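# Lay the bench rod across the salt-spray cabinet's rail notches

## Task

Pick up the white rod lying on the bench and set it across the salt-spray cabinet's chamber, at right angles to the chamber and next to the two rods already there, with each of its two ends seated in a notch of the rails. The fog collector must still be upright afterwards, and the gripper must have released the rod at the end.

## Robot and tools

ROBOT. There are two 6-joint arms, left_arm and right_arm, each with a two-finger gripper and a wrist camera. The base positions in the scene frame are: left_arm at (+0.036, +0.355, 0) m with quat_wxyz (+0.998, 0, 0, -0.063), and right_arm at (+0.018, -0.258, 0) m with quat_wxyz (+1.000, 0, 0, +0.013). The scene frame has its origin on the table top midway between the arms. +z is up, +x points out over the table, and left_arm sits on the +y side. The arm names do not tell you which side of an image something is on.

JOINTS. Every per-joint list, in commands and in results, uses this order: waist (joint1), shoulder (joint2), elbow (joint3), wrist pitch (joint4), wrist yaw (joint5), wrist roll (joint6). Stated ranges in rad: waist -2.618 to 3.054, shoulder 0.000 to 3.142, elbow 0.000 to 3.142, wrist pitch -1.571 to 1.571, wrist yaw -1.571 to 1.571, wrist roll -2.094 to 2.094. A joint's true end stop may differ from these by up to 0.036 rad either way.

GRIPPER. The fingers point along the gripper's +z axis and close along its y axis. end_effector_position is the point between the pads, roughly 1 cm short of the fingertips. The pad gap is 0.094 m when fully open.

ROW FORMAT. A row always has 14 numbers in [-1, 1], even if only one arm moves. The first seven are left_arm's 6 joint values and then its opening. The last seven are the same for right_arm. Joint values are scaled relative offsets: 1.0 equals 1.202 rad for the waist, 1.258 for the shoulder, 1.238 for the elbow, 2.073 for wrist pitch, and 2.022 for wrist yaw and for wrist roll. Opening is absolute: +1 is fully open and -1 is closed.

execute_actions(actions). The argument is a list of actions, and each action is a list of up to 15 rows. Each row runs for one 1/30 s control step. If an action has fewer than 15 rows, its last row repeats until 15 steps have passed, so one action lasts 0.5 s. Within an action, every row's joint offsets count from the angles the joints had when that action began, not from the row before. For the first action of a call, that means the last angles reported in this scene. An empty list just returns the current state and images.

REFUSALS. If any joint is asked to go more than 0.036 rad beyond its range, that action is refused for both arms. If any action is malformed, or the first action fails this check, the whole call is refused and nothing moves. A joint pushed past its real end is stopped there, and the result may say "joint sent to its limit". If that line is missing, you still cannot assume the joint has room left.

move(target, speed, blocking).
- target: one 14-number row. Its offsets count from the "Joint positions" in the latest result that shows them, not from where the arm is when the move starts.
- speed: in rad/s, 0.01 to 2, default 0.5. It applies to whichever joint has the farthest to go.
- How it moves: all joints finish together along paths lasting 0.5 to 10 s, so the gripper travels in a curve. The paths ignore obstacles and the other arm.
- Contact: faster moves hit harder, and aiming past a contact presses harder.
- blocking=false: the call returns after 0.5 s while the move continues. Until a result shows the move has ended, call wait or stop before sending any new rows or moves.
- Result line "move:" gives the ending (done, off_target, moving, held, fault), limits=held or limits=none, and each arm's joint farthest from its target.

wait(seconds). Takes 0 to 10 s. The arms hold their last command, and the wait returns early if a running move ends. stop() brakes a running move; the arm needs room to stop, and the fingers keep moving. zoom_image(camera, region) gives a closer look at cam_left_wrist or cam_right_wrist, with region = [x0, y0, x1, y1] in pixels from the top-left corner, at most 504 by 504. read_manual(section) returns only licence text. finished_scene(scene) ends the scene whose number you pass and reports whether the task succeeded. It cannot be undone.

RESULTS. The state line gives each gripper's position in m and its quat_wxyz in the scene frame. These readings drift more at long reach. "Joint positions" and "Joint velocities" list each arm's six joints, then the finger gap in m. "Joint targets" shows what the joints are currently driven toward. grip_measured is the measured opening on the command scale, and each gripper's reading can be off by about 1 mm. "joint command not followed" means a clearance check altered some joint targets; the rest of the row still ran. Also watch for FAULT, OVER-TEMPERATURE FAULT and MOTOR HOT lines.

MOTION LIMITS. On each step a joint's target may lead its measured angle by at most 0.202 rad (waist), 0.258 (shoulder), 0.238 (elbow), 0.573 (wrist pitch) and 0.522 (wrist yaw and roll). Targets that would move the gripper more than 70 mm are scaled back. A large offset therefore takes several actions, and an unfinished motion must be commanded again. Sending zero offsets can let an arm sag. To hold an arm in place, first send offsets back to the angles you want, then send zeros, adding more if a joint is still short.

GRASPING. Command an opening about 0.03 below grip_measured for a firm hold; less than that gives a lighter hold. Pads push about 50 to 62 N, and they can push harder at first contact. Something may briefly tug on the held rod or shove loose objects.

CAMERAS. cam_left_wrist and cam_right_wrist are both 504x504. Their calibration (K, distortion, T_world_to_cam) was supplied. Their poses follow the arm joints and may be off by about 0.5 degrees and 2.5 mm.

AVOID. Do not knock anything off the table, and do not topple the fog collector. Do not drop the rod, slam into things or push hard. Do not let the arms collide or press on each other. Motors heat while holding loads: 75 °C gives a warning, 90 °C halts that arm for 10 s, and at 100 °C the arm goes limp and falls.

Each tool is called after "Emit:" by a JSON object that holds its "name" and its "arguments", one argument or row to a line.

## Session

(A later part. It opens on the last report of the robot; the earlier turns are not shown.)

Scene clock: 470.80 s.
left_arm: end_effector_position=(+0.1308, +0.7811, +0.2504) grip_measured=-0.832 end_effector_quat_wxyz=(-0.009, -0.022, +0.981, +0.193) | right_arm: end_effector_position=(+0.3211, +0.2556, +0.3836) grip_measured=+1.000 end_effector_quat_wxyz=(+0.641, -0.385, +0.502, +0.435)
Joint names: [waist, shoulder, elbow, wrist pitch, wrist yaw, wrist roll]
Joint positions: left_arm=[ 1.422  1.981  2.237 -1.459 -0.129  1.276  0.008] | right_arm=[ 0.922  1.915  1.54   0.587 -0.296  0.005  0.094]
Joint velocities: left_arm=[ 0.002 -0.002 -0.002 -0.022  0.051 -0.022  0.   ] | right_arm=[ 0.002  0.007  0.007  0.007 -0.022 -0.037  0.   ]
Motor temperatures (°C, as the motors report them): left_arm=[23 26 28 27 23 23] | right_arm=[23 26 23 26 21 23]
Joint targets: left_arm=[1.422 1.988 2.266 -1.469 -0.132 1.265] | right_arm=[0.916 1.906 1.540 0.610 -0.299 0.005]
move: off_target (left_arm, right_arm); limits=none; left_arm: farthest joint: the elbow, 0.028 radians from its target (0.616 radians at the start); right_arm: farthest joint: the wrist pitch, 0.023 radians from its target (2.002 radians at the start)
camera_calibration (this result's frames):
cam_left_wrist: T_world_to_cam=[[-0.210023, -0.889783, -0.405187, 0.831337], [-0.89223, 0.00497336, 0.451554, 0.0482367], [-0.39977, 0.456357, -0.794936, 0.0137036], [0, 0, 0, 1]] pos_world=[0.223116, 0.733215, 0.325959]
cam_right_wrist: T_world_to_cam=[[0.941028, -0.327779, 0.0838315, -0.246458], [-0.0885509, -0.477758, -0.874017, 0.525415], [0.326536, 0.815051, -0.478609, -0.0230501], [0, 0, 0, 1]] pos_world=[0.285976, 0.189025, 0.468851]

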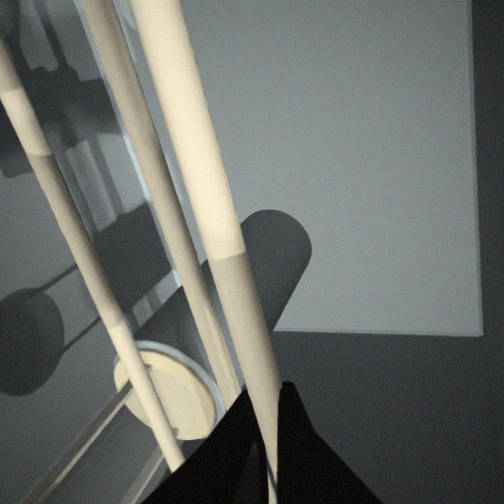

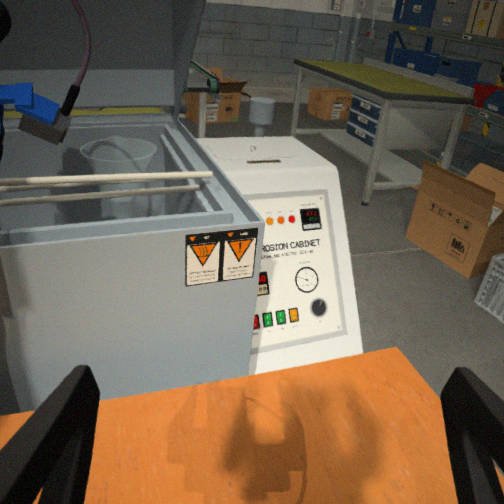

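Emit:
{"name": "move", "arguments": {
  "target": [0.0175,-0.086,-0.205,0.089,0.014,0.015,-0.865,0,0,0,0.01,0,0,1],
  "speed": 0.25
}}

Scene clock: 517.70 s.
left_arm: end_effector_position=(+0.1283, +0.7816, +0.2190) grip_measured=-0.832 end_effector_quat_wxyz=(-0.003, -0.015, +0.981, +0.194) | right_arm: end_effector_position=(+0.3210, +0.2556, +0.3837) grip_measured=+1.000 end_effector_quat_wxyz=(+0.641, -0.384, +0.502, +0.436)
Joint names: [waist, shoulder, elbow, wrist pitch, wrist yaw, wrist roll]
Joint positions: left_arm=[ 1.435  1.905  1.993 -1.283 -0.109  1.3    0.008] | right_arm=[ 0.922  1.915  1.54   0.587 -0.296  0.005  0.094]
Joint velocities: left_arm=[ 0.007  0.002  0.002 -0.051  0.007  0.007 -0.   ] | right_arm=[-0.017 -0.017 -0.007  0.037 -0.007  0.037  0.   ]
Motor temperatures (°C, as the motors report them): left_arm=[23 31 30 26 23 23] | right_arm=[23 29 24 28 21 23]
Joint targets: left_arm=[1.443 1.873 1.983 -1.274 -0.101 1.306] | right_arm=[0.922 1.915 1.540 0.607 -0.296 0.005]
move: off_target (left_arm, right_arm); limits=none; left_arm: farthest joint: the shoulder, 0.032 radians from its target (0.108 radians at the start); right_arm: farthest joint: the wrist pitch, 0.021 radians from its target (0.021 radians at the start)
camera_calibration (this result's frames):
cam_left_wrist: T_world_to_cam=[[-0.220063, -0.885809, -0.408552, 0.817415], [-0.896676, 0.0187698, 0.44229, 0.0520525], [-0.384116, 0.46367, -0.798414, -0.0194089], [0, 0, 0, 1]] pos_world=[0.219101, 0.732096, 0.295438]
cam_right_wrist: T_world_to_cam=[[0.941009, -0.327805, 0.0839391, -0.246489], [-0.0883566, -0.477487, -0.874185, 0.525418], [0.326642, 0.815199, -0.478283, -0.0231876], [0, 0, 0, 1]] pos_world=[0.285946, 0.188982, 0.468912]

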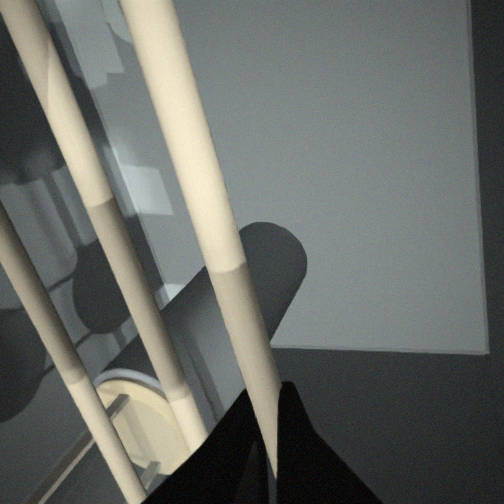

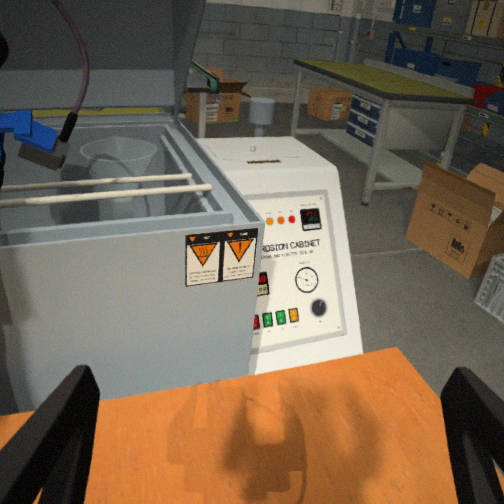

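Emit:
{"name": "zoom_image", "arguments": {
  "camera": "cam_right_wrist",
  "region": [140, 130, 260, 230]
}}

Region (140, 130, 260, 230) of cam_right_wrist's 504x504 image, scaled by 4.200, with more detail than that image has.

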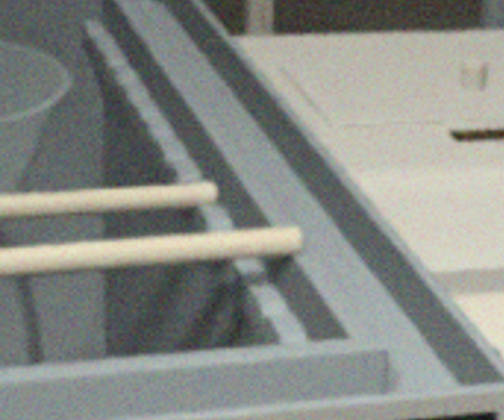

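Emit:
{"name": "zoom_image", "arguments": {
  "camera": "cam_left_wrist",
  "region": [0, 100, 320, 420]
}}

Region (0, 100, 320, 420) of cam_left_wrist's 504x504 image, scaled by 1.575, with more detail than that image has.

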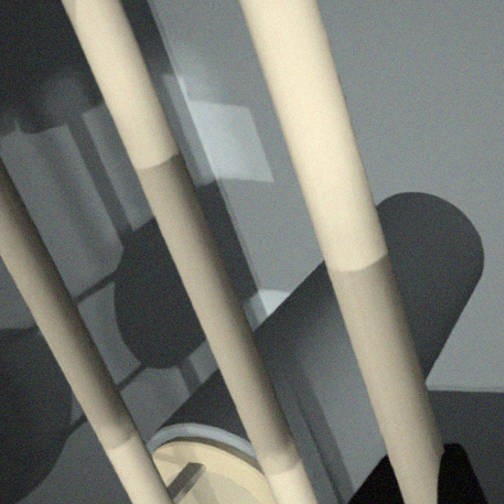

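Emit:
{"name": "zoom_image", "arguments": {
  "camera": "cam_right_wrist",
  "region": [170, 160, 230, 215]
}}

Region (170, 160, 230, 215) of cam_right_wrist's 504x504 image, scaled by 8.400, with more detail than that image has; it fills the top 462 rows of this view, and the rest is white.

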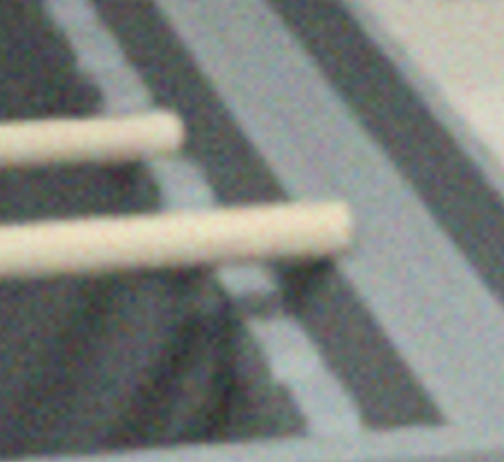

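Emit:
{"name": "zoom_image", "arguments": {
  "camera": "cam_left_wrist",
  "region": [20, 280, 290, 400]
}}

Emit:
{"name": "zoom_image", "arguments": {
  "camera": "cam_left_wrist",
  "region": [0, 100, 270, 220]
}}

Region (20, 280, 290, 400) of cam_left_wrist's 504x504 image, scaled by 1.867, with more detail than that image has.

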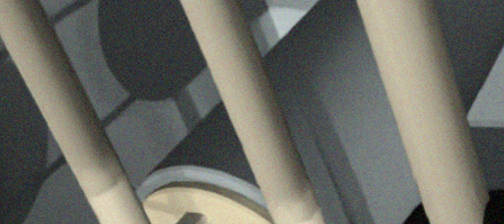

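Region (0, 100, 270, 220) of cam_left_wrist's 504x504 image, scaled by 1.867, with more detail than that image has.

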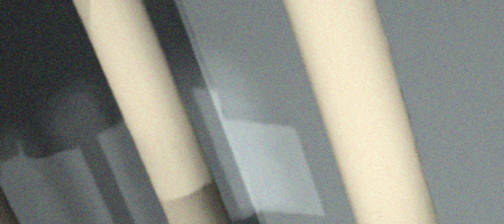

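Emit:
{"name": "move", "arguments": {
  "target": [0.012,-0.054,-0.089,0.035,0.003,0.0,-0.865,0,0,0,0.01,0,0,1],
  "speed": 0.1
}}

Scene clock: 639.10 s.
left_arm: end_effector_position=(+0.1271, +0.7806, +0.2115) grip_measured=-0.832 end_effector_quat_wxyz=(+0.003, -0.018, +0.979, +0.204) | right_arm: end_effector_position=(+0.3210, +0.2556, +0.3837) grip_measured=+1.000 end_effector_quat_wxyz=(+0.641, -0.384, +0.502, +0.436)
Joint names: [waist, shoulder, elbow, wrist pitch, wrist yaw, wrist roll]
Joint positions: left_arm=[ 1.44   1.863  1.897 -1.206 -0.103  1.299  0.008] | right_arm=[ 0.922  1.915  1.54   0.587 -0.296  0.005  0.094]
Joint velocities: left_arm=[ 0.017 -0.022 -0.002 -0.022  0.007 -0.051 -0.001] | right_arm=[ 0.007  0.002  0.012 -0.037 -0.037  0.007  0.   ]
Motor temperatures (°C, as the motors report them): left_arm=[23 38 28 27 23 23] | right_arm=[23 30 25 30 21 23]
Joint targets: left_arm=[1.450 1.837 1.883 -1.210 -0.102 1.300] | right_arm=[0.922 1.915 1.540 0.608 -0.296 0.005]
move: off_target (left_arm, right_arm); limits=none; left_arm: farthest joint: the shoulder, 0.026 radians from its target (0.068 radians at the start); right_arm: farthest joint: the wrist pitch, 0.021 radians from its target (0.021 radians at the start)
camera_calibration (this result's frames):
cam_left_wrist: T_world_to_cam=[[-0.211826, -0.877934, -0.429372, 0.810444], [-0.901929, 0.00641667, 0.431837, 0.0668586], [-0.37637, 0.478738, -0.793194, -0.0393029], [0, 0, 0, 1]] pos_world=[0.217183, 0.729904, 0.287935]
cam_right_wrist: T_world_to_cam=[[0.941009, -0.327805, 0.0839391, -0.246489], [-0.0883566, -0.477487, -0.874185, 0.525418], [0.326642, 0.815199, -0.478283, -0.0231876], [0, 0, 0, 1]] pos_world=[0.285946, 0.188982, 0.468912]

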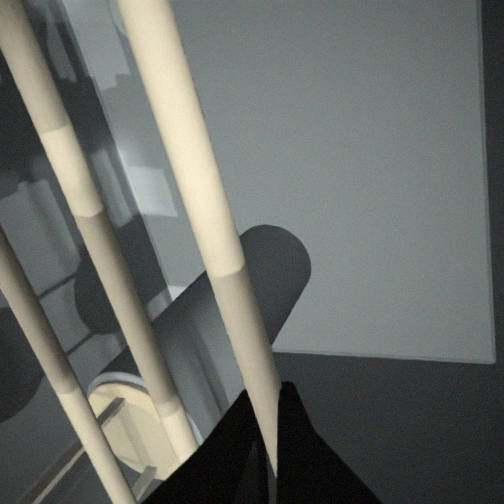

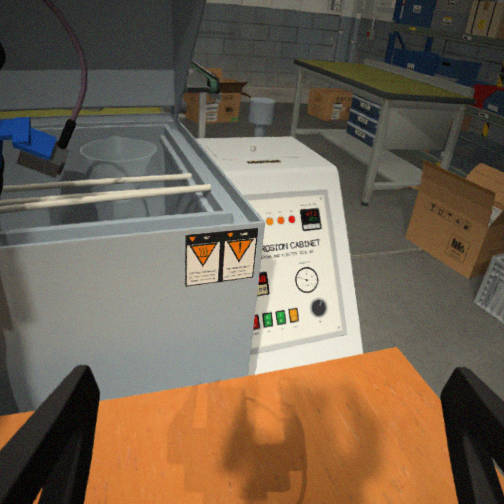

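Emit:
{"name": "zoom_image", "arguments": {
  "camera": "cam_right_wrist",
  "region": [170, 160, 230, 215]
}}

Region (170, 160, 230, 215) of cam_right_wrist's 504x504 image, scaled by 8.400, with more detail than that image has; it fills the top 462 rows of this view, and the rest is white.

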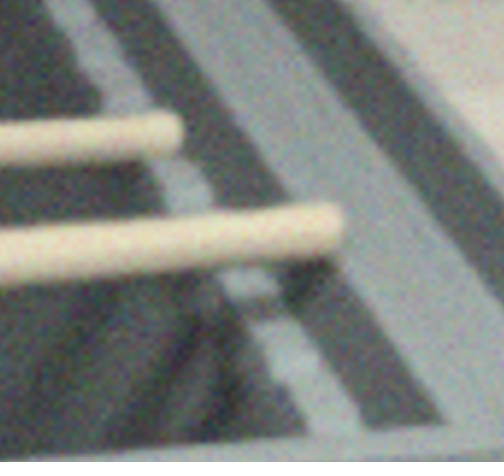

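Emit:
{"name": "move", "arguments": {
  "target": [0.0,-0.035,-0.056,0.018,-0.016,0.0,-0.865,0,0,0,0.01,0,0,1],
  "speed": 0.1
}}

Emit:
{"name": "zoom_image", "arguments": {
  "camera": "cam_right_wrist",
  "region": [170, 160, 230, 215]
}}

Scene clock: 664.33 s.
left_arm: end_effector_position=(+0.1266, +0.7806, +0.2111) grip_measured=-0.832 end_effector_quat_wxyz=(+0.005, -0.019, +0.976, +0.216) | right_arm: end_effector_position=(+0.3210, +0.2556, +0.3837) grip_measured=+1.000 end_effector_quat_wxyz=(+0.641, -0.384, +0.502, +0.436)
Joint names: [waist, shoulder, elbow, wrist pitch, wrist yaw, wrist roll]
Joint positions: left_arm=[ 1.44   1.835  1.849 -1.161 -0.106  1.299  0.008] | right_arm=[ 0.922  1.915  1.54   0.587 -0.296  0.005  0.094]
Joint velocities: left_arm=[-0.002 -0.017  0.002  0.081  0.022  0.007 -0.001] | right_arm=[-0.012  0.012 -0.017  0.022 -0.022 -0.007  0.   ]
Motor temperatures (°C, as the motors report them): left_arm=[23 38 28 27 23 23] | right_arm=[23 30 25 30 21 23]
Joint targets: left_arm=[1.440 1.819 1.828 -1.169 -0.135 1.299] | right_arm=[0.922 1.915 1.540 0.608 -0.296 0.005]
move: off_target (left_arm, right_arm); limits=none; left_arm: farthest joint: the wrist yaw, 0.030 radians from its target (0.033 radians at the start); right_arm: farthest joint: the wrist pitch, 0.021 radians from its target (0.021 radians at the start)
camera_calibration (this result's frames):
cam_left_wrist: T_world_to_cam=[[-0.209143, -0.867145, -0.452017, 0.806203], [-0.903511, -0.0054667, 0.42853, 0.0766746], [-0.374069, 0.498026, -0.782331, -0.0574223], [0, 0, 0, 1]] pos_world=[0.216408, 0.728112, 0.286637]
cam_right_wrist: T_world_to_cam=[[0.941009, -0.327805, 0.0839391, -0.246489], [-0.0883566, -0.477487, -0.874185, 0.525418], [0.326642, 0.815199, -0.478283, -0.0231876], [0, 0, 0, 1]] pos_world=[0.285946, 0.188982, 0.468912]

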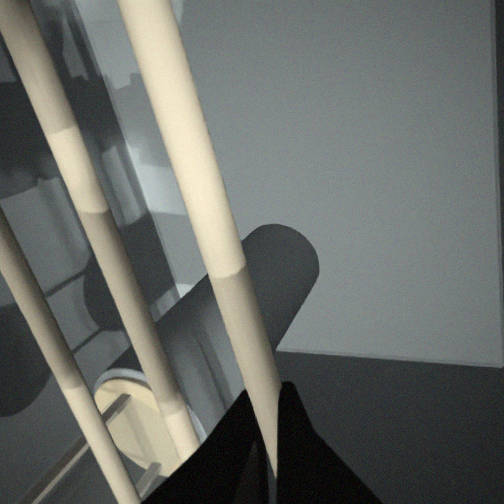

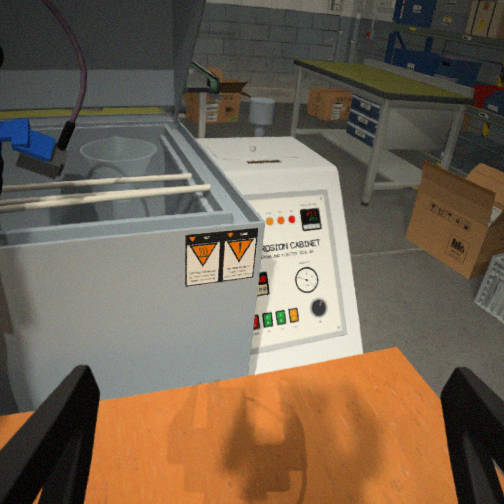

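Region (170, 160, 230, 215) of cam_right_wrist's 504x504 image, scaled by 8.400, with more detail than that image has; it fills the top 462 rows of this view, and the rest is white.

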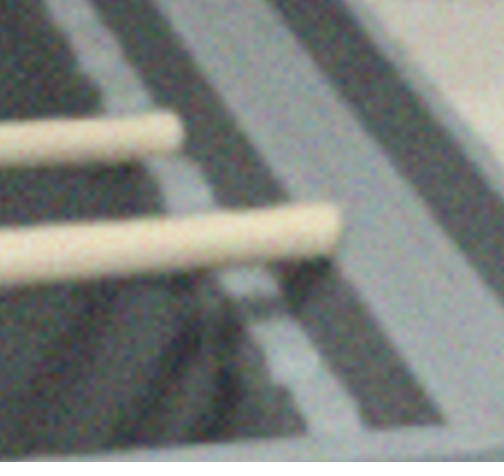

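Emit:
{"name": "move", "arguments": {
  "target": [0.018,0.036,0.105,-0.057,-0.012,0.009,-0.865,0,0,0,0.01,0,0,1],
  "speed": 0.15
}}

Emit:
{"name": "zoom_image", "arguments": {
  "camera": "cam_right_wrist",
  "region": [170, 160, 230, 215]
}}

Scene clock: 717.53 s.
left_arm: end_effector_position=(+0.1157, +0.7780, +0.2225) grip_measured=-0.832 end_effector_quat_wxyz=(-0.013, -0.019, +0.979, +0.201) | right_arm: end_effector_position=(+0.3210, +0.2556, +0.3837) grip_measured=+1.000 end_effector_quat_wxyz=(+0.641, -0.384, +0.502, +0.436)
Joint names: [waist, shoulder, elbow, wrist pitch, wrist yaw, wrist roll]
Joint positions: left_arm=[ 1.454  1.869  1.953 -1.268 -0.127  1.314  0.008] | right_arm=[ 0.922  1.915  1.54   0.587 -0.296  0.005  0.094]
Joint velocities: left_arm=[ 0.012 -0.002 -0.007  0.037  0.022 -0.037  0.001] | right_arm=[-0.012 -0.022  0.002 -0.007  0.051  0.007  0.   ]
Motor temperatures (°C, as the motors report them): left_arm=[23 38 28 27 23 23] | right_arm=[23 31 25 30 21 23]
Joint targets: left_arm=[1.462 1.881 1.979 -1.279 -0.130 1.317] | right_arm=[0.922 1.915 1.540 0.608 -0.296 0.005]
move: off_target (left_arm, right_arm); limits=none; left_arm: farthest joint: the elbow, 0.026 radians from its target (0.130 radians at the start); right_arm: farthest joint: the wrist pitch, 0.021 radians from its target (0.021 radians at the start)
camera_calibration (this result's frames):
cam_left_wrist: T_world_to_cam=[[-0.216527, -0.882411, -0.417693, 0.811849], [-0.888266, 0.000538233, 0.45933, 0.0487001], [-0.405093, 0.47048, -0.783932, -0.0259407], [0, 0, 0, 1]] pos_world=[0.208538, 0.728562, 0.296398]
cam_right_wrist: T_world_to_cam=[[0.941009, -0.327805, 0.0839391, -0.246489], [-0.0883566, -0.477487, -0.874185, 0.525418], [0.326642, 0.815199, -0.478283, -0.0231876], [0, 0, 0, 1]] pos_world=[0.285946, 0.188982, 0.468912]

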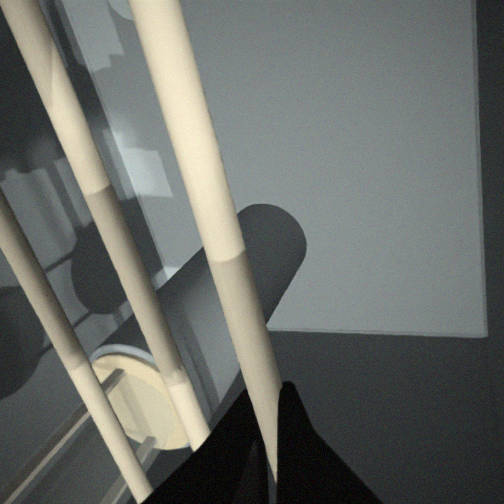

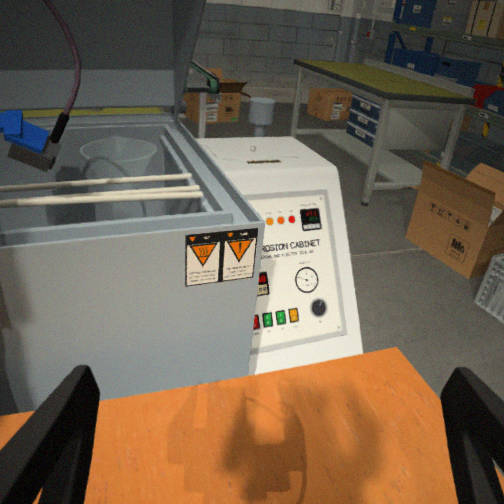

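Region (170, 160, 230, 215) of cam_right_wrist's 504x504 image, scaled by 8.400, with more detail than that image has; it fills the top 462 rows of this view, and the rest is white.

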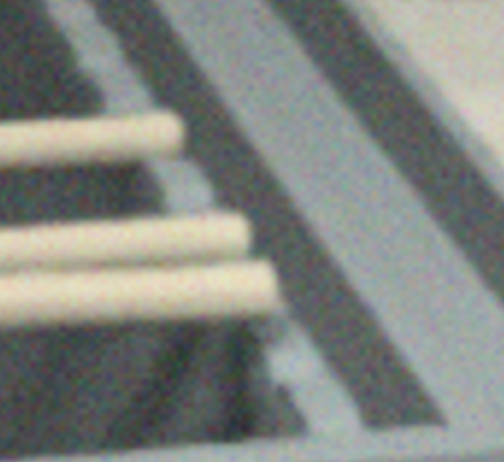

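Emit:
{"name": "execute_actions", "arguments": {
  "actions": []
}}

Scene clock: 737.20 s.
left_arm: end_effector_position=(+0.1156, +0.7778, +0.2224) grip_measured=-0.832 end_effector_quat_wxyz=(-0.013, -0.019, +0.979, +0.201) | right_arm: end_effector_position=(+0.3210, +0.2556, +0.3837) grip_measured=+1.000 end_effector_quat_wxyz=(+0.641, -0.384, +0.502, +0.436)
Joint names: [waist, shoulder, elbow, wrist pitch, wrist yaw, wrist roll]
Joint positions: left_arm=[ 1.454  1.869  1.953 -1.269 -0.127  1.314  0.008] | right_arm=[ 0.922  1.915  1.54   0.587 -0.296  0.005  0.094]
Joint velocities: left_arm=[ 0.002 -0.012 -0.002  0.066 -0.051 -0.11  -0.   ] | right_arm=[-0.012 -0.012 -0.002  0.051  0.022  0.022  0.   ]
Motor temperatures (°C, as the motors report them): left_arm=[23 36 30 27 23 23] | right_arm=[23 31 25 30 21 23]
Joint targets: left_arm=[1.462 1.881 1.979 -1.279 -0.130 1.317] | right_arm=[0.922 1.915 1.540 0.608 -0.296 0.005]
camera_calibration (this result's frames):
cam_left_wrist: T_world_to_cam=[[-0.216992, -0.882645, -0.416956, 0.811733], [-0.887955, 0.00102915, 0.45993, 0.0480819], [-0.405525, 0.470039, -0.783972, -0.0255585], [0, 0, 0, 1]] pos_world=[0.208469, 0.728436, 0.296305]
cam_right_wrist: T_world_to_cam=[[0.941009, -0.327805, 0.0839391, -0.246489], [-0.0883566, -0.477487, -0.874185, 0.525418], [0.326642, 0.815199, -0.478283, -0.0231876], [0, 0, 0, 1]] pos_world=[0.285946, 0.188982, 0.468912]

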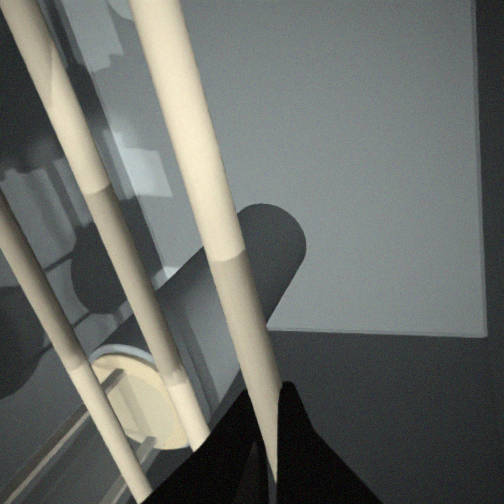

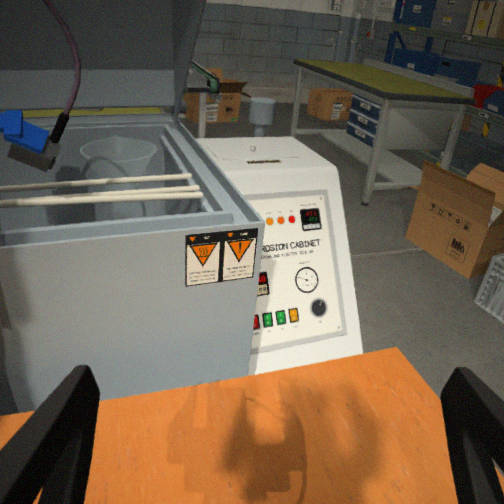

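Emit:
{"name": "zoom_image", "arguments": {
  "camera": "cam_right_wrist",
  "region": [150, 150, 250, 230]
}}

Region (150, 150, 250, 230) of cam_right_wrist's 504x504 image, scaled by 5.040, with more detail than that image has; it fills the top 403 rows of this view, and the rest is white.

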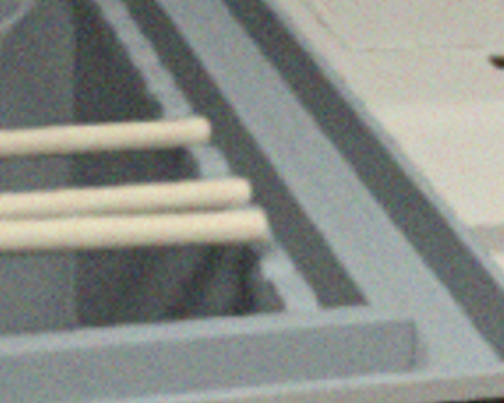

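Emit:
{"name": "execute_actions", "arguments": {
  "actions": [
    [[0.0067,0.0095,0.021,-0.0048,0.0124,0.0015,-0.865,0,0,0,0.01,0,0,1]]
  ]
}}

Scene clock: 764.87 s.
left_arm: end_effector_position=(+0.1168, +0.7776, +0.2222) grip_measured=-0.832 end_effector_quat_wxyz=(-0.010, -0.019, +0.980, +0.200) | right_arm: end_effector_position=(+0.3210, +0.2556, +0.3837) grip_measured=+1.000 end_effector_quat_wxyz=(+0.641, -0.384, +0.502, +0.436)
Joint names: [waist, shoulder, elbow, wrist pitch, wrist yaw, wrist roll]
Joint positions: left_arm=[ 1.454  1.869  1.953 -1.269 -0.12   1.314  0.008] | right_arm=[ 0.922  1.915  1.54   0.587 -0.296  0.005  0.094]
Joint velocities: left_arm=[ 0.002 -0.012 -0.002  0.051  0.051 -0.081  0.   ] | right_arm=[ 0.002 -0.022 -0.007 -0.022 -0.066  0.037  0.   ]
Motor temperatures (°C, as the motors report them): left_arm=[23 36 31 27 23 23] | right_arm=[23 31 25 30 21 23]
Joint targets: left_arm=[1.462 1.881 1.979 -1.279 -0.102 1.317] | right_arm=[0.922 1.915 1.540 0.608 -0.296 0.005]
camera_calibration (this result's frames):
cam_left_wrist: T_world_to_cam=[[-0.216683, -0.882725, -0.416948, 0.811748], [-0.890927, 0.00419298, 0.454128, 0.0484447], [-0.399121, 0.469872, -0.787351, -0.0249142], [0, 0, 0, 1]] pos_world=[0.209109, 0.728054, 0.296841]
cam_right_wrist: T_world_to_cam=[[0.941009, -0.327805, 0.0839391, -0.246489], [-0.0883566, -0.477487, -0.874185, 0.525418], [0.326642, 0.815199, -0.478283, -0.0231876], [0, 0, 0, 1]] pos_world=[0.285946, 0.188982, 0.468912]

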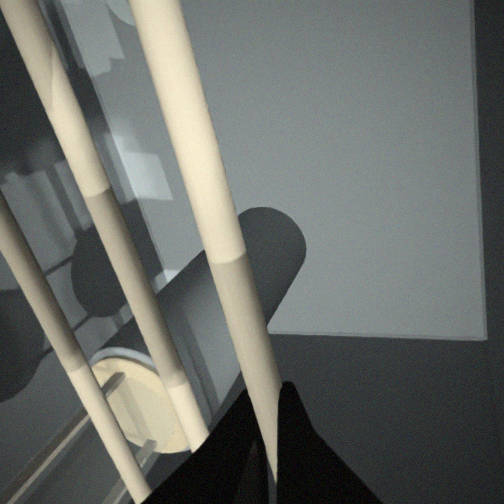

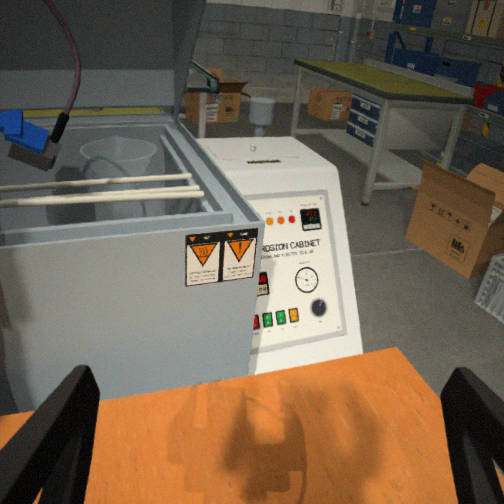

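Emit:
{"name": "execute_actions", "arguments": {
  "actions": [
    [[0.0067,0.0095,0.021,-0.0048,0.0138,0.0015,-0.865,0,0,0,0.01,0,0,1]]
  ]
}}

Emit:
{"name": "zoom_image", "arguments": {
  "camera": "cam_right_wrist",
  "region": [150, 150, 250, 230]
}}

Scene clock: 769.53 s.
left_arm: end_effector_position=(+0.1185, +0.7772, +0.2221) grip_measured=-0.832 end_effector_quat_wxyz=(-0.005, -0.017, +0.980, +0.199) | right_arm: end_effector_position=(+0.3210, +0.2556, +0.3837) grip_measured=+1.000 end_effector_quat_wxyz=(+0.641, -0.384, +0.502, +0.436)
Joint names: [waist, shoulder, elbow, wrist pitch, wrist yaw, wrist roll]
Joint positions: left_arm=[ 1.454  1.869  1.953 -1.269 -0.111  1.315  0.008] | right_arm=[ 0.922  1.915  1.54   0.587 -0.296  0.005  0.094]
Joint velocities: left_arm=[ 0.017 -0.012  0.002  0.022  0.022  0.037 -0.001] | right_arm=[-0.012  0.007 -0.002  0.022 -0.022 -0.081  0.   ]
Motor temperatures (°C, as the motors report them): left_arm=[23 36 31 27 23 23] | right_arm=[23 31 25 30 21 23]
Joint targets: left_arm=[1.462 1.881 1.979 -1.279 -0.092 1.317] | right_arm=[0.922 1.915 1.540 0.608 -0.296 0.005]
camera_calibration (this result's frames):
cam_left_wrist: T_world_to_cam=[[-0.21665, -0.882757, -0.416896, 0.811747], [-0.894697, 0.00867112, 0.446589, 0.0486448], [-0.390615, 0.46975, -0.791679, -0.0241908], [0, 0, 0, 1]] pos_world=[0.209938, 0.727518, 0.297539]
cam_right_wrist: T_world_to_cam=[[0.941009, -0.327805, 0.0839391, -0.246489], [-0.0883566, -0.477487, -0.874185, 0.525418], [0.326642, 0.815199, -0.478283, -0.0231876], [0, 0, 0, 1]] pos_world=[0.285946, 0.188982, 0.468912]

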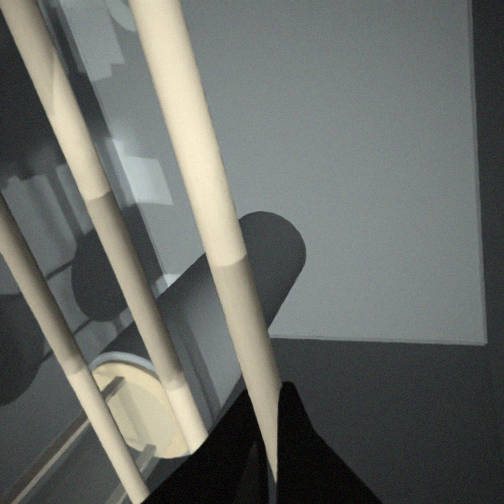

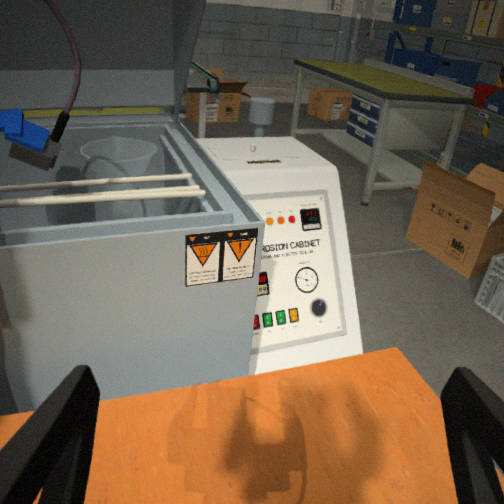

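Region (150, 150, 250, 230) of cam_right_wrist's 504x504 image, scaled by 5.040, with more detail than that image has; it fills the top 403 rows of this view, and the rest is white.

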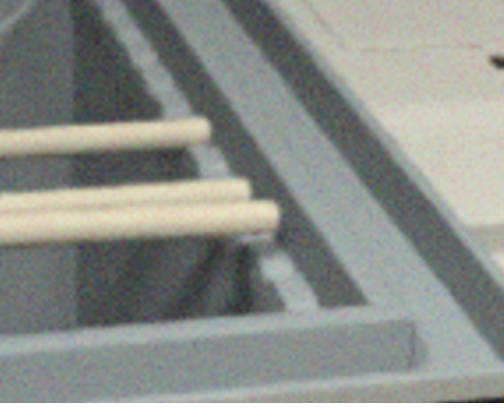

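Emit:
{"name": "move", "arguments": {
  "target": [0.0067,-0.0302,-0.0477,0.0227,0.003,0.0012,-0.865,0,0,0,0.01,0,0,1],
  "speed": 0.08
}}

Emit:
{"name": "zoom_image", "arguments": {
  "camera": "cam_right_wrist",
  "region": [150, 150, 250, 230]
}}

Scene clock: 785.80 s.
left_arm: end_effector_position=(+0.1185, +0.7776, +0.2113) grip_measured=-0.832 end_effector_quat_wxyz=(-0.007, -0.017, +0.980, +0.196) | right_arm: end_effector_position=(+0.3210, +0.2556, +0.3837) grip_measured=+1.000 end_effector_quat_wxyz=(+0.641, -0.384, +0.502, +0.436)
Joint names: [waist, shoulder, elbow, wrist pitch, wrist yaw, wrist roll]
Joint positions: left_arm=[ 1.454  1.864  1.904 -1.232 -0.111  1.315  0.008] | right_arm=[ 0.922  1.915  1.54   0.587 -0.296  0.005  0.094]
Joint velocities: left_arm=[ 0.007  0.002  0.012 -0.022  0.022 -0.081  0.001] | right_arm=[ 0.007 -0.007 -0.007  0.007  0.007 -0.051  0.   ]
Motor temperatures (°C, as the motors report them): left_arm=[23 36 31 27 23 23] | right_arm=[23 31 25 30 21 23]
Joint targets: left_arm=[1.462 1.831 1.894 -1.221 -0.105 1.317] | right_arm=[0.922 1.915 1.540 0.608 -0.296 0.005]
move: off_target (left_arm, right_arm); limits=none; left_arm: farthest joint: the shoulder, 0.033 radians from its target (0.038 radians at the start); right_arm: farthest joint: the wrist pitch, 0.021 radians from its target (0.021 radians at the start)
camera_calibration (this result's frames):
cam_left_wrist: T_world_to_cam=[[-0.218108, -0.88536, -0.410569, 0.808444], [-0.893516, 0.0119603, 0.448873, 0.0502321], [-0.392503, 0.464753, -0.793691, -0.0283814], [0, 0, 0, 1]] pos_world=[0.210071, 0.728354, 0.286848]
cam_right_wrist: T_world_to_cam=[[0.941009, -0.327805, 0.0839391, -0.246489], [-0.0883566, -0.477487, -0.874185, 0.525418], [0.326642, 0.815199, -0.478283, -0.0231876], [0, 0, 0, 1]] pos_world=[0.285946, 0.188982, 0.468912]

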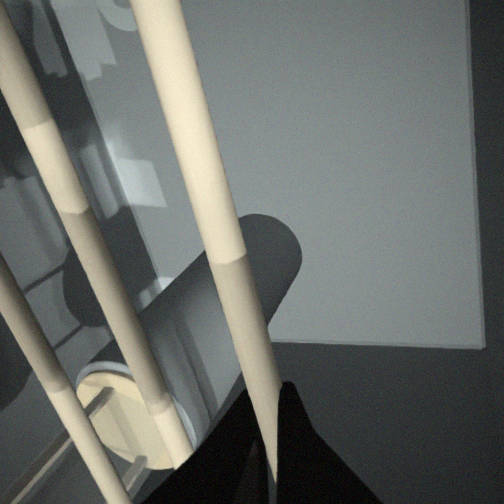

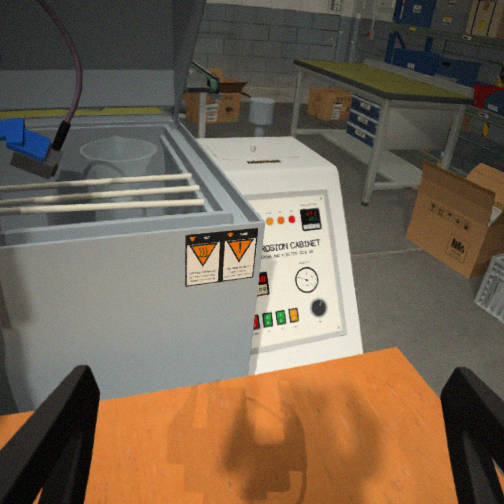

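Region (150, 150, 250, 230) of cam_right_wrist's 504x504 image, scaled by 5.040, with more detail than that image has; it fills the top 403 rows of this view, and the rest is white.

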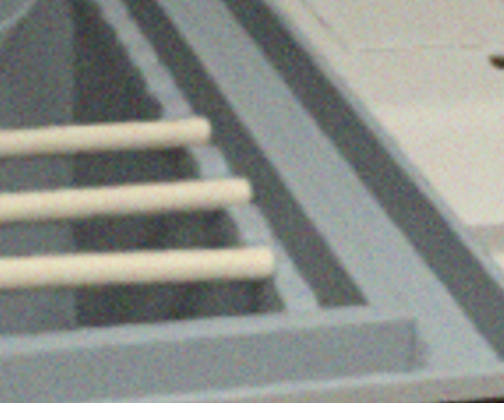

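Emit:
{"name": "zoom_image", "arguments": {
  "camera": "cam_right_wrist",
  "region": [180, 170, 230, 220]
}}

Region (180, 170, 230, 220) of cam_right_wrist's 504x504 image, scaled by 10.080, with more detail than that image has.

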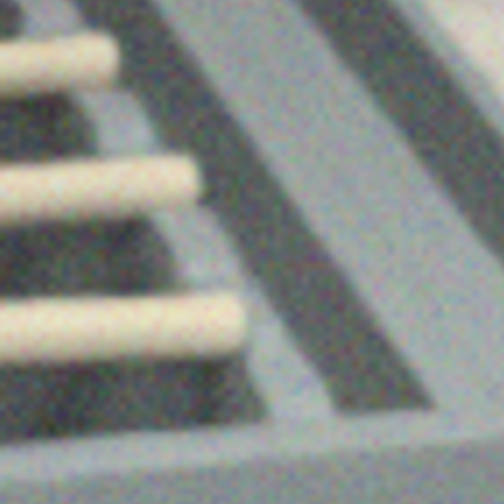

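Emit:
{"name": "move", "arguments": {
  "target": [-0.0158,-0.008,0,0.003,0.003,-0.0148,-0.865,0,0,0,0.01,0,0,1],
  "speed": 0.05
}}

Emit:
{"name": "zoom_image", "arguments": {
  "camera": "cam_right_wrist",
  "region": [180, 170, 230, 220]
}}

Scene clock: 844.07 s.
left_arm: end_effector_position=(+0.1228, +0.7767, +0.2113) grip_measured=-0.832 end_effector_quat_wxyz=(-0.005, -0.019, +0.980, +0.196) | right_arm: end_effector_position=(+0.3210, +0.2556, +0.3837) grip_measured=+1.000 end_effector_quat_wxyz=(+0.641, -0.384, +0.502, +0.436)
Joint names: [waist, shoulder, elbow, wrist pitch, wrist yaw, wrist roll]
Joint positions: left_arm=[ 1.443  1.864  1.904 -1.232 -0.113  1.3    0.008] | right_arm=[ 0.922  1.915  1.54   0.587 -0.296  0.005  0.094]
Joint velocities: left_arm=[ 0.007 -0.002 -0.002 -0.022  0.022  0.022 -0.   ] | right_arm=[-0.012 -0.022 -0.002  0.007  0.051 -0.037  0.   ]
Motor temperatures (°C, as the motors report them): left_arm=[23 42 29 27 23 23] | right_arm=[23 32 25 31 21 23]
Joint targets: left_arm=[1.435 1.854 1.904 -1.225 -0.105 1.285] | right_arm=[0.922 1.915 1.540 0.608 -0.296 0.005]
move: off_target (right_arm); limits=none; left_arm: farthest joint: the wrist roll, 0.015 radians from its target (0.030 radians at the start); right_arm: farthest joint: the wrist pitch, 0.021 radians from its target (0.021 radians at the start)
camera_calibration (this result's frames):
cam_left_wrist: T_world_to_cam=[[-0.213101, -0.885869, -0.412097, 0.808736], [-0.895406, 0.00830482, 0.445173, 0.057957], [-0.390943, 0.463861, -0.794982, -0.0254712], [0, 0, 0, 1]] pos_world=[0.21428, 0.727768, 0.287228]
cam_right_wrist: T_world_to_cam=[[0.941009, -0.327805, 0.0839391, -0.246489], [-0.0883566, -0.477487, -0.874185, 0.525418], [0.326642, 0.815199, -0.478283, -0.0231876], [0, 0, 0, 1]] pos_world=[0.285946, 0.188982, 0.468912]

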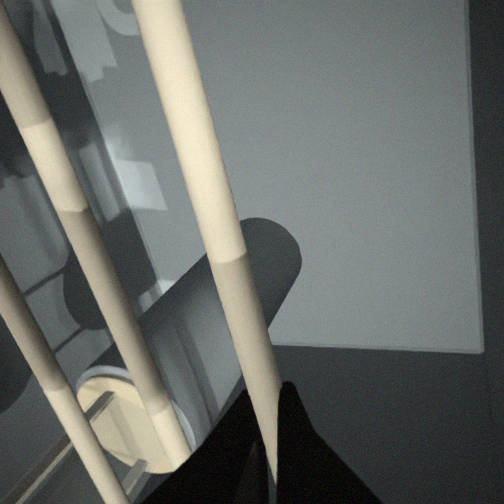

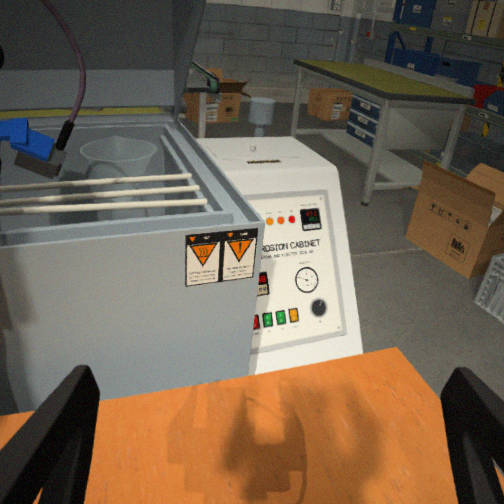

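Region (180, 170, 230, 220) of cam_right_wrist's 504x504 image, scaled by 10.080, with more detail than that image has.

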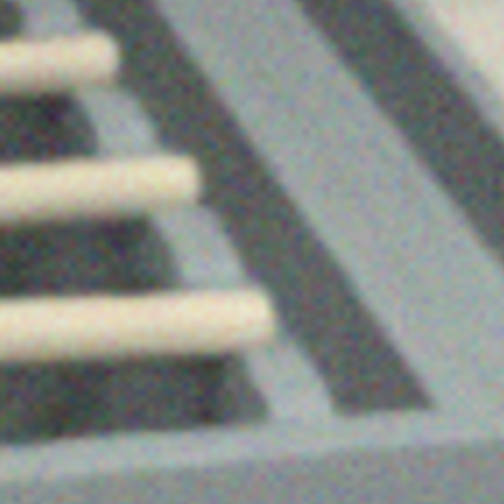

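Emit:
{"name": "move", "arguments": {
  "target": [-0.003,-0.008,-0.026,0.0145,0.003,-0.004,-0.865,0,0,0,0.01,0,0,1],
  "speed": 0.05
}}

Emit:
{"name": "zoom_image", "arguments": {
  "camera": "cam_right_wrist",
  "region": [180, 170, 230, 220]
}}

Scene clock: 852.57 s.
left_arm: end_effector_position=(+0.1226, +0.7790, +0.2103) grip_measured=-0.832 end_effector_quat_wxyz=(-0.006, -0.020, +0.980, +0.200) | right_arm: end_effector_position=(+0.3210, +0.2556, +0.3837) grip_measured=+1.000 end_effector_quat_wxyz=(+0.641, -0.384, +0.502, +0.436)
Joint names: [waist, shoulder, elbow, wrist pitch, wrist yaw, wrist roll]
Joint positions: left_arm=[ 1.443  1.864  1.897 -1.217 -0.118  1.3    0.008] | right_arm=[ 0.922  1.915  1.54   0.587 -0.296  0.005  0.094]
Joint velocities: left_arm=[-0.002  0.002 -0.012 -0.051 -0.051 -0.022 -0.   ] | right_arm=[-0.017  0.002  0.002 -0.022  0.007  0.007  0.   ]
Motor temperatures (°C, as the motors report them): left_arm=[23 41 29 27 23 23] | right_arm=[23 32 25 31 21 23]
Joint targets: left_arm=[1.439 1.854 1.872 -1.202 -0.107 1.292] | right_arm=[0.922 1.915 1.540 0.608 -0.296 0.005]
move: off_target (left_arm, right_arm); limits=none; left_arm: farthest joint: the elbow, 0.025 radians from its target (0.032 radians at the start); right_arm: farthest joint: the wrist pitch, 0.021 radians from its target (0.021 radians at the start)
camera_calibration (this result's frames):
cam_left_wrist: T_world_to_cam=[[-0.212525, -0.882883, -0.41875, 0.809275], [-0.894544, 0.00333668, 0.446967, 0.0616093], [-0.393222, 0.469582, -0.790487, -0.0325127], [0, 0, 0, 1]] pos_world=[0.214319, 0.729557, 0.285646]
cam_right_wrist: T_world_to_cam=[[0.941009, -0.327805, 0.0839391, -0.246489], [-0.0883566, -0.477487, -0.874185, 0.525418], [0.326642, 0.815199, -0.478283, -0.0231876], [0, 0, 0, 1]] pos_world=[0.285946, 0.188982, 0.468912]

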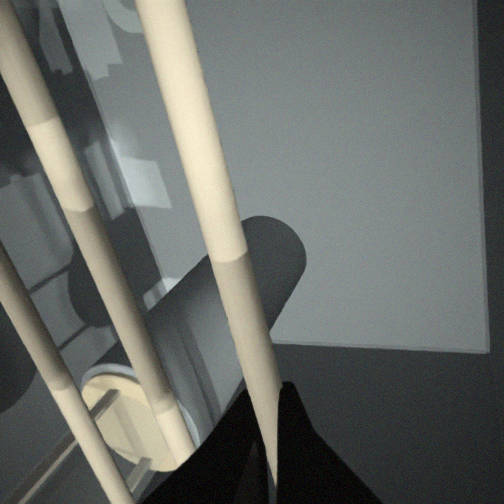

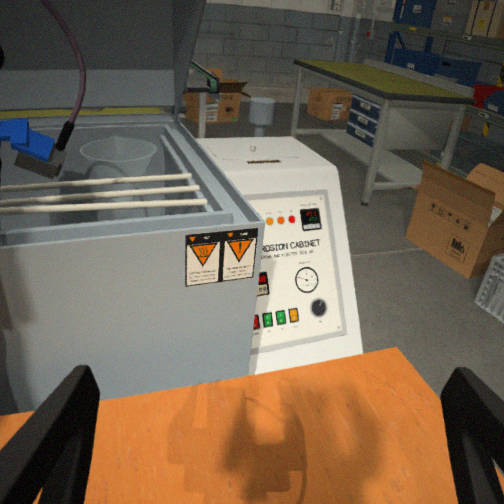

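Region (180, 170, 230, 220) of cam_right_wrist's 504x504 image, scaled by 10.080, with more detail than that image has.

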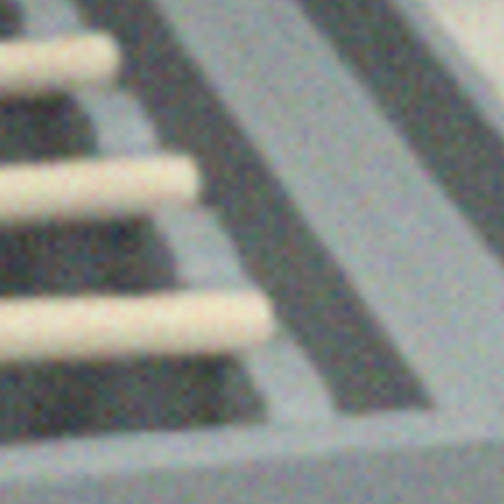

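Emit:
{"name": "zoom_image", "arguments": {
  "camera": "cam_left_wrist",
  "region": [0, 150, 300, 450]
}}

Region (0, 150, 300, 450) of cam_left_wrist's 504x504 image, scaled by 1.680, with more detail than that image has.

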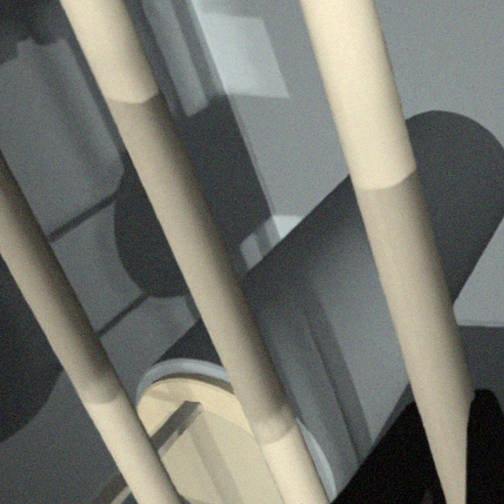

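Emit:
{"name": "zoom_image", "arguments": {
  "camera": "cam_left_wrist",
  "region": [0, 0, 250, 250]
}}

Emit:
{"name": "zoom_image", "arguments": {
  "camera": "cam_left_wrist",
  "region": [50, 250, 300, 500]
}}

Region (0, 0, 250, 250) of cam_left_wrist's 504x504 image, scaled by 2.016, with more detail than that image has.

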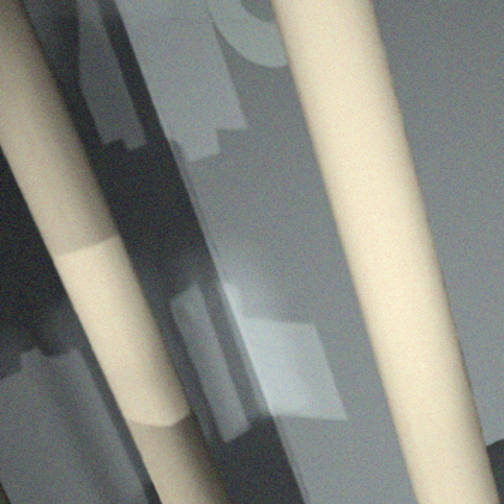

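Region (50, 250, 300, 500) of cam_left_wrist's 504x504 image, scaled by 2.016, with more detail than that image has.

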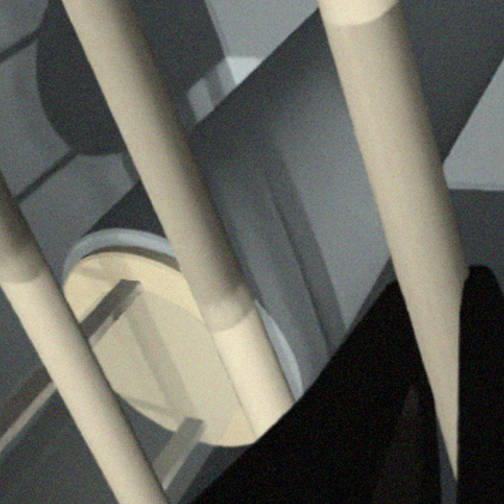

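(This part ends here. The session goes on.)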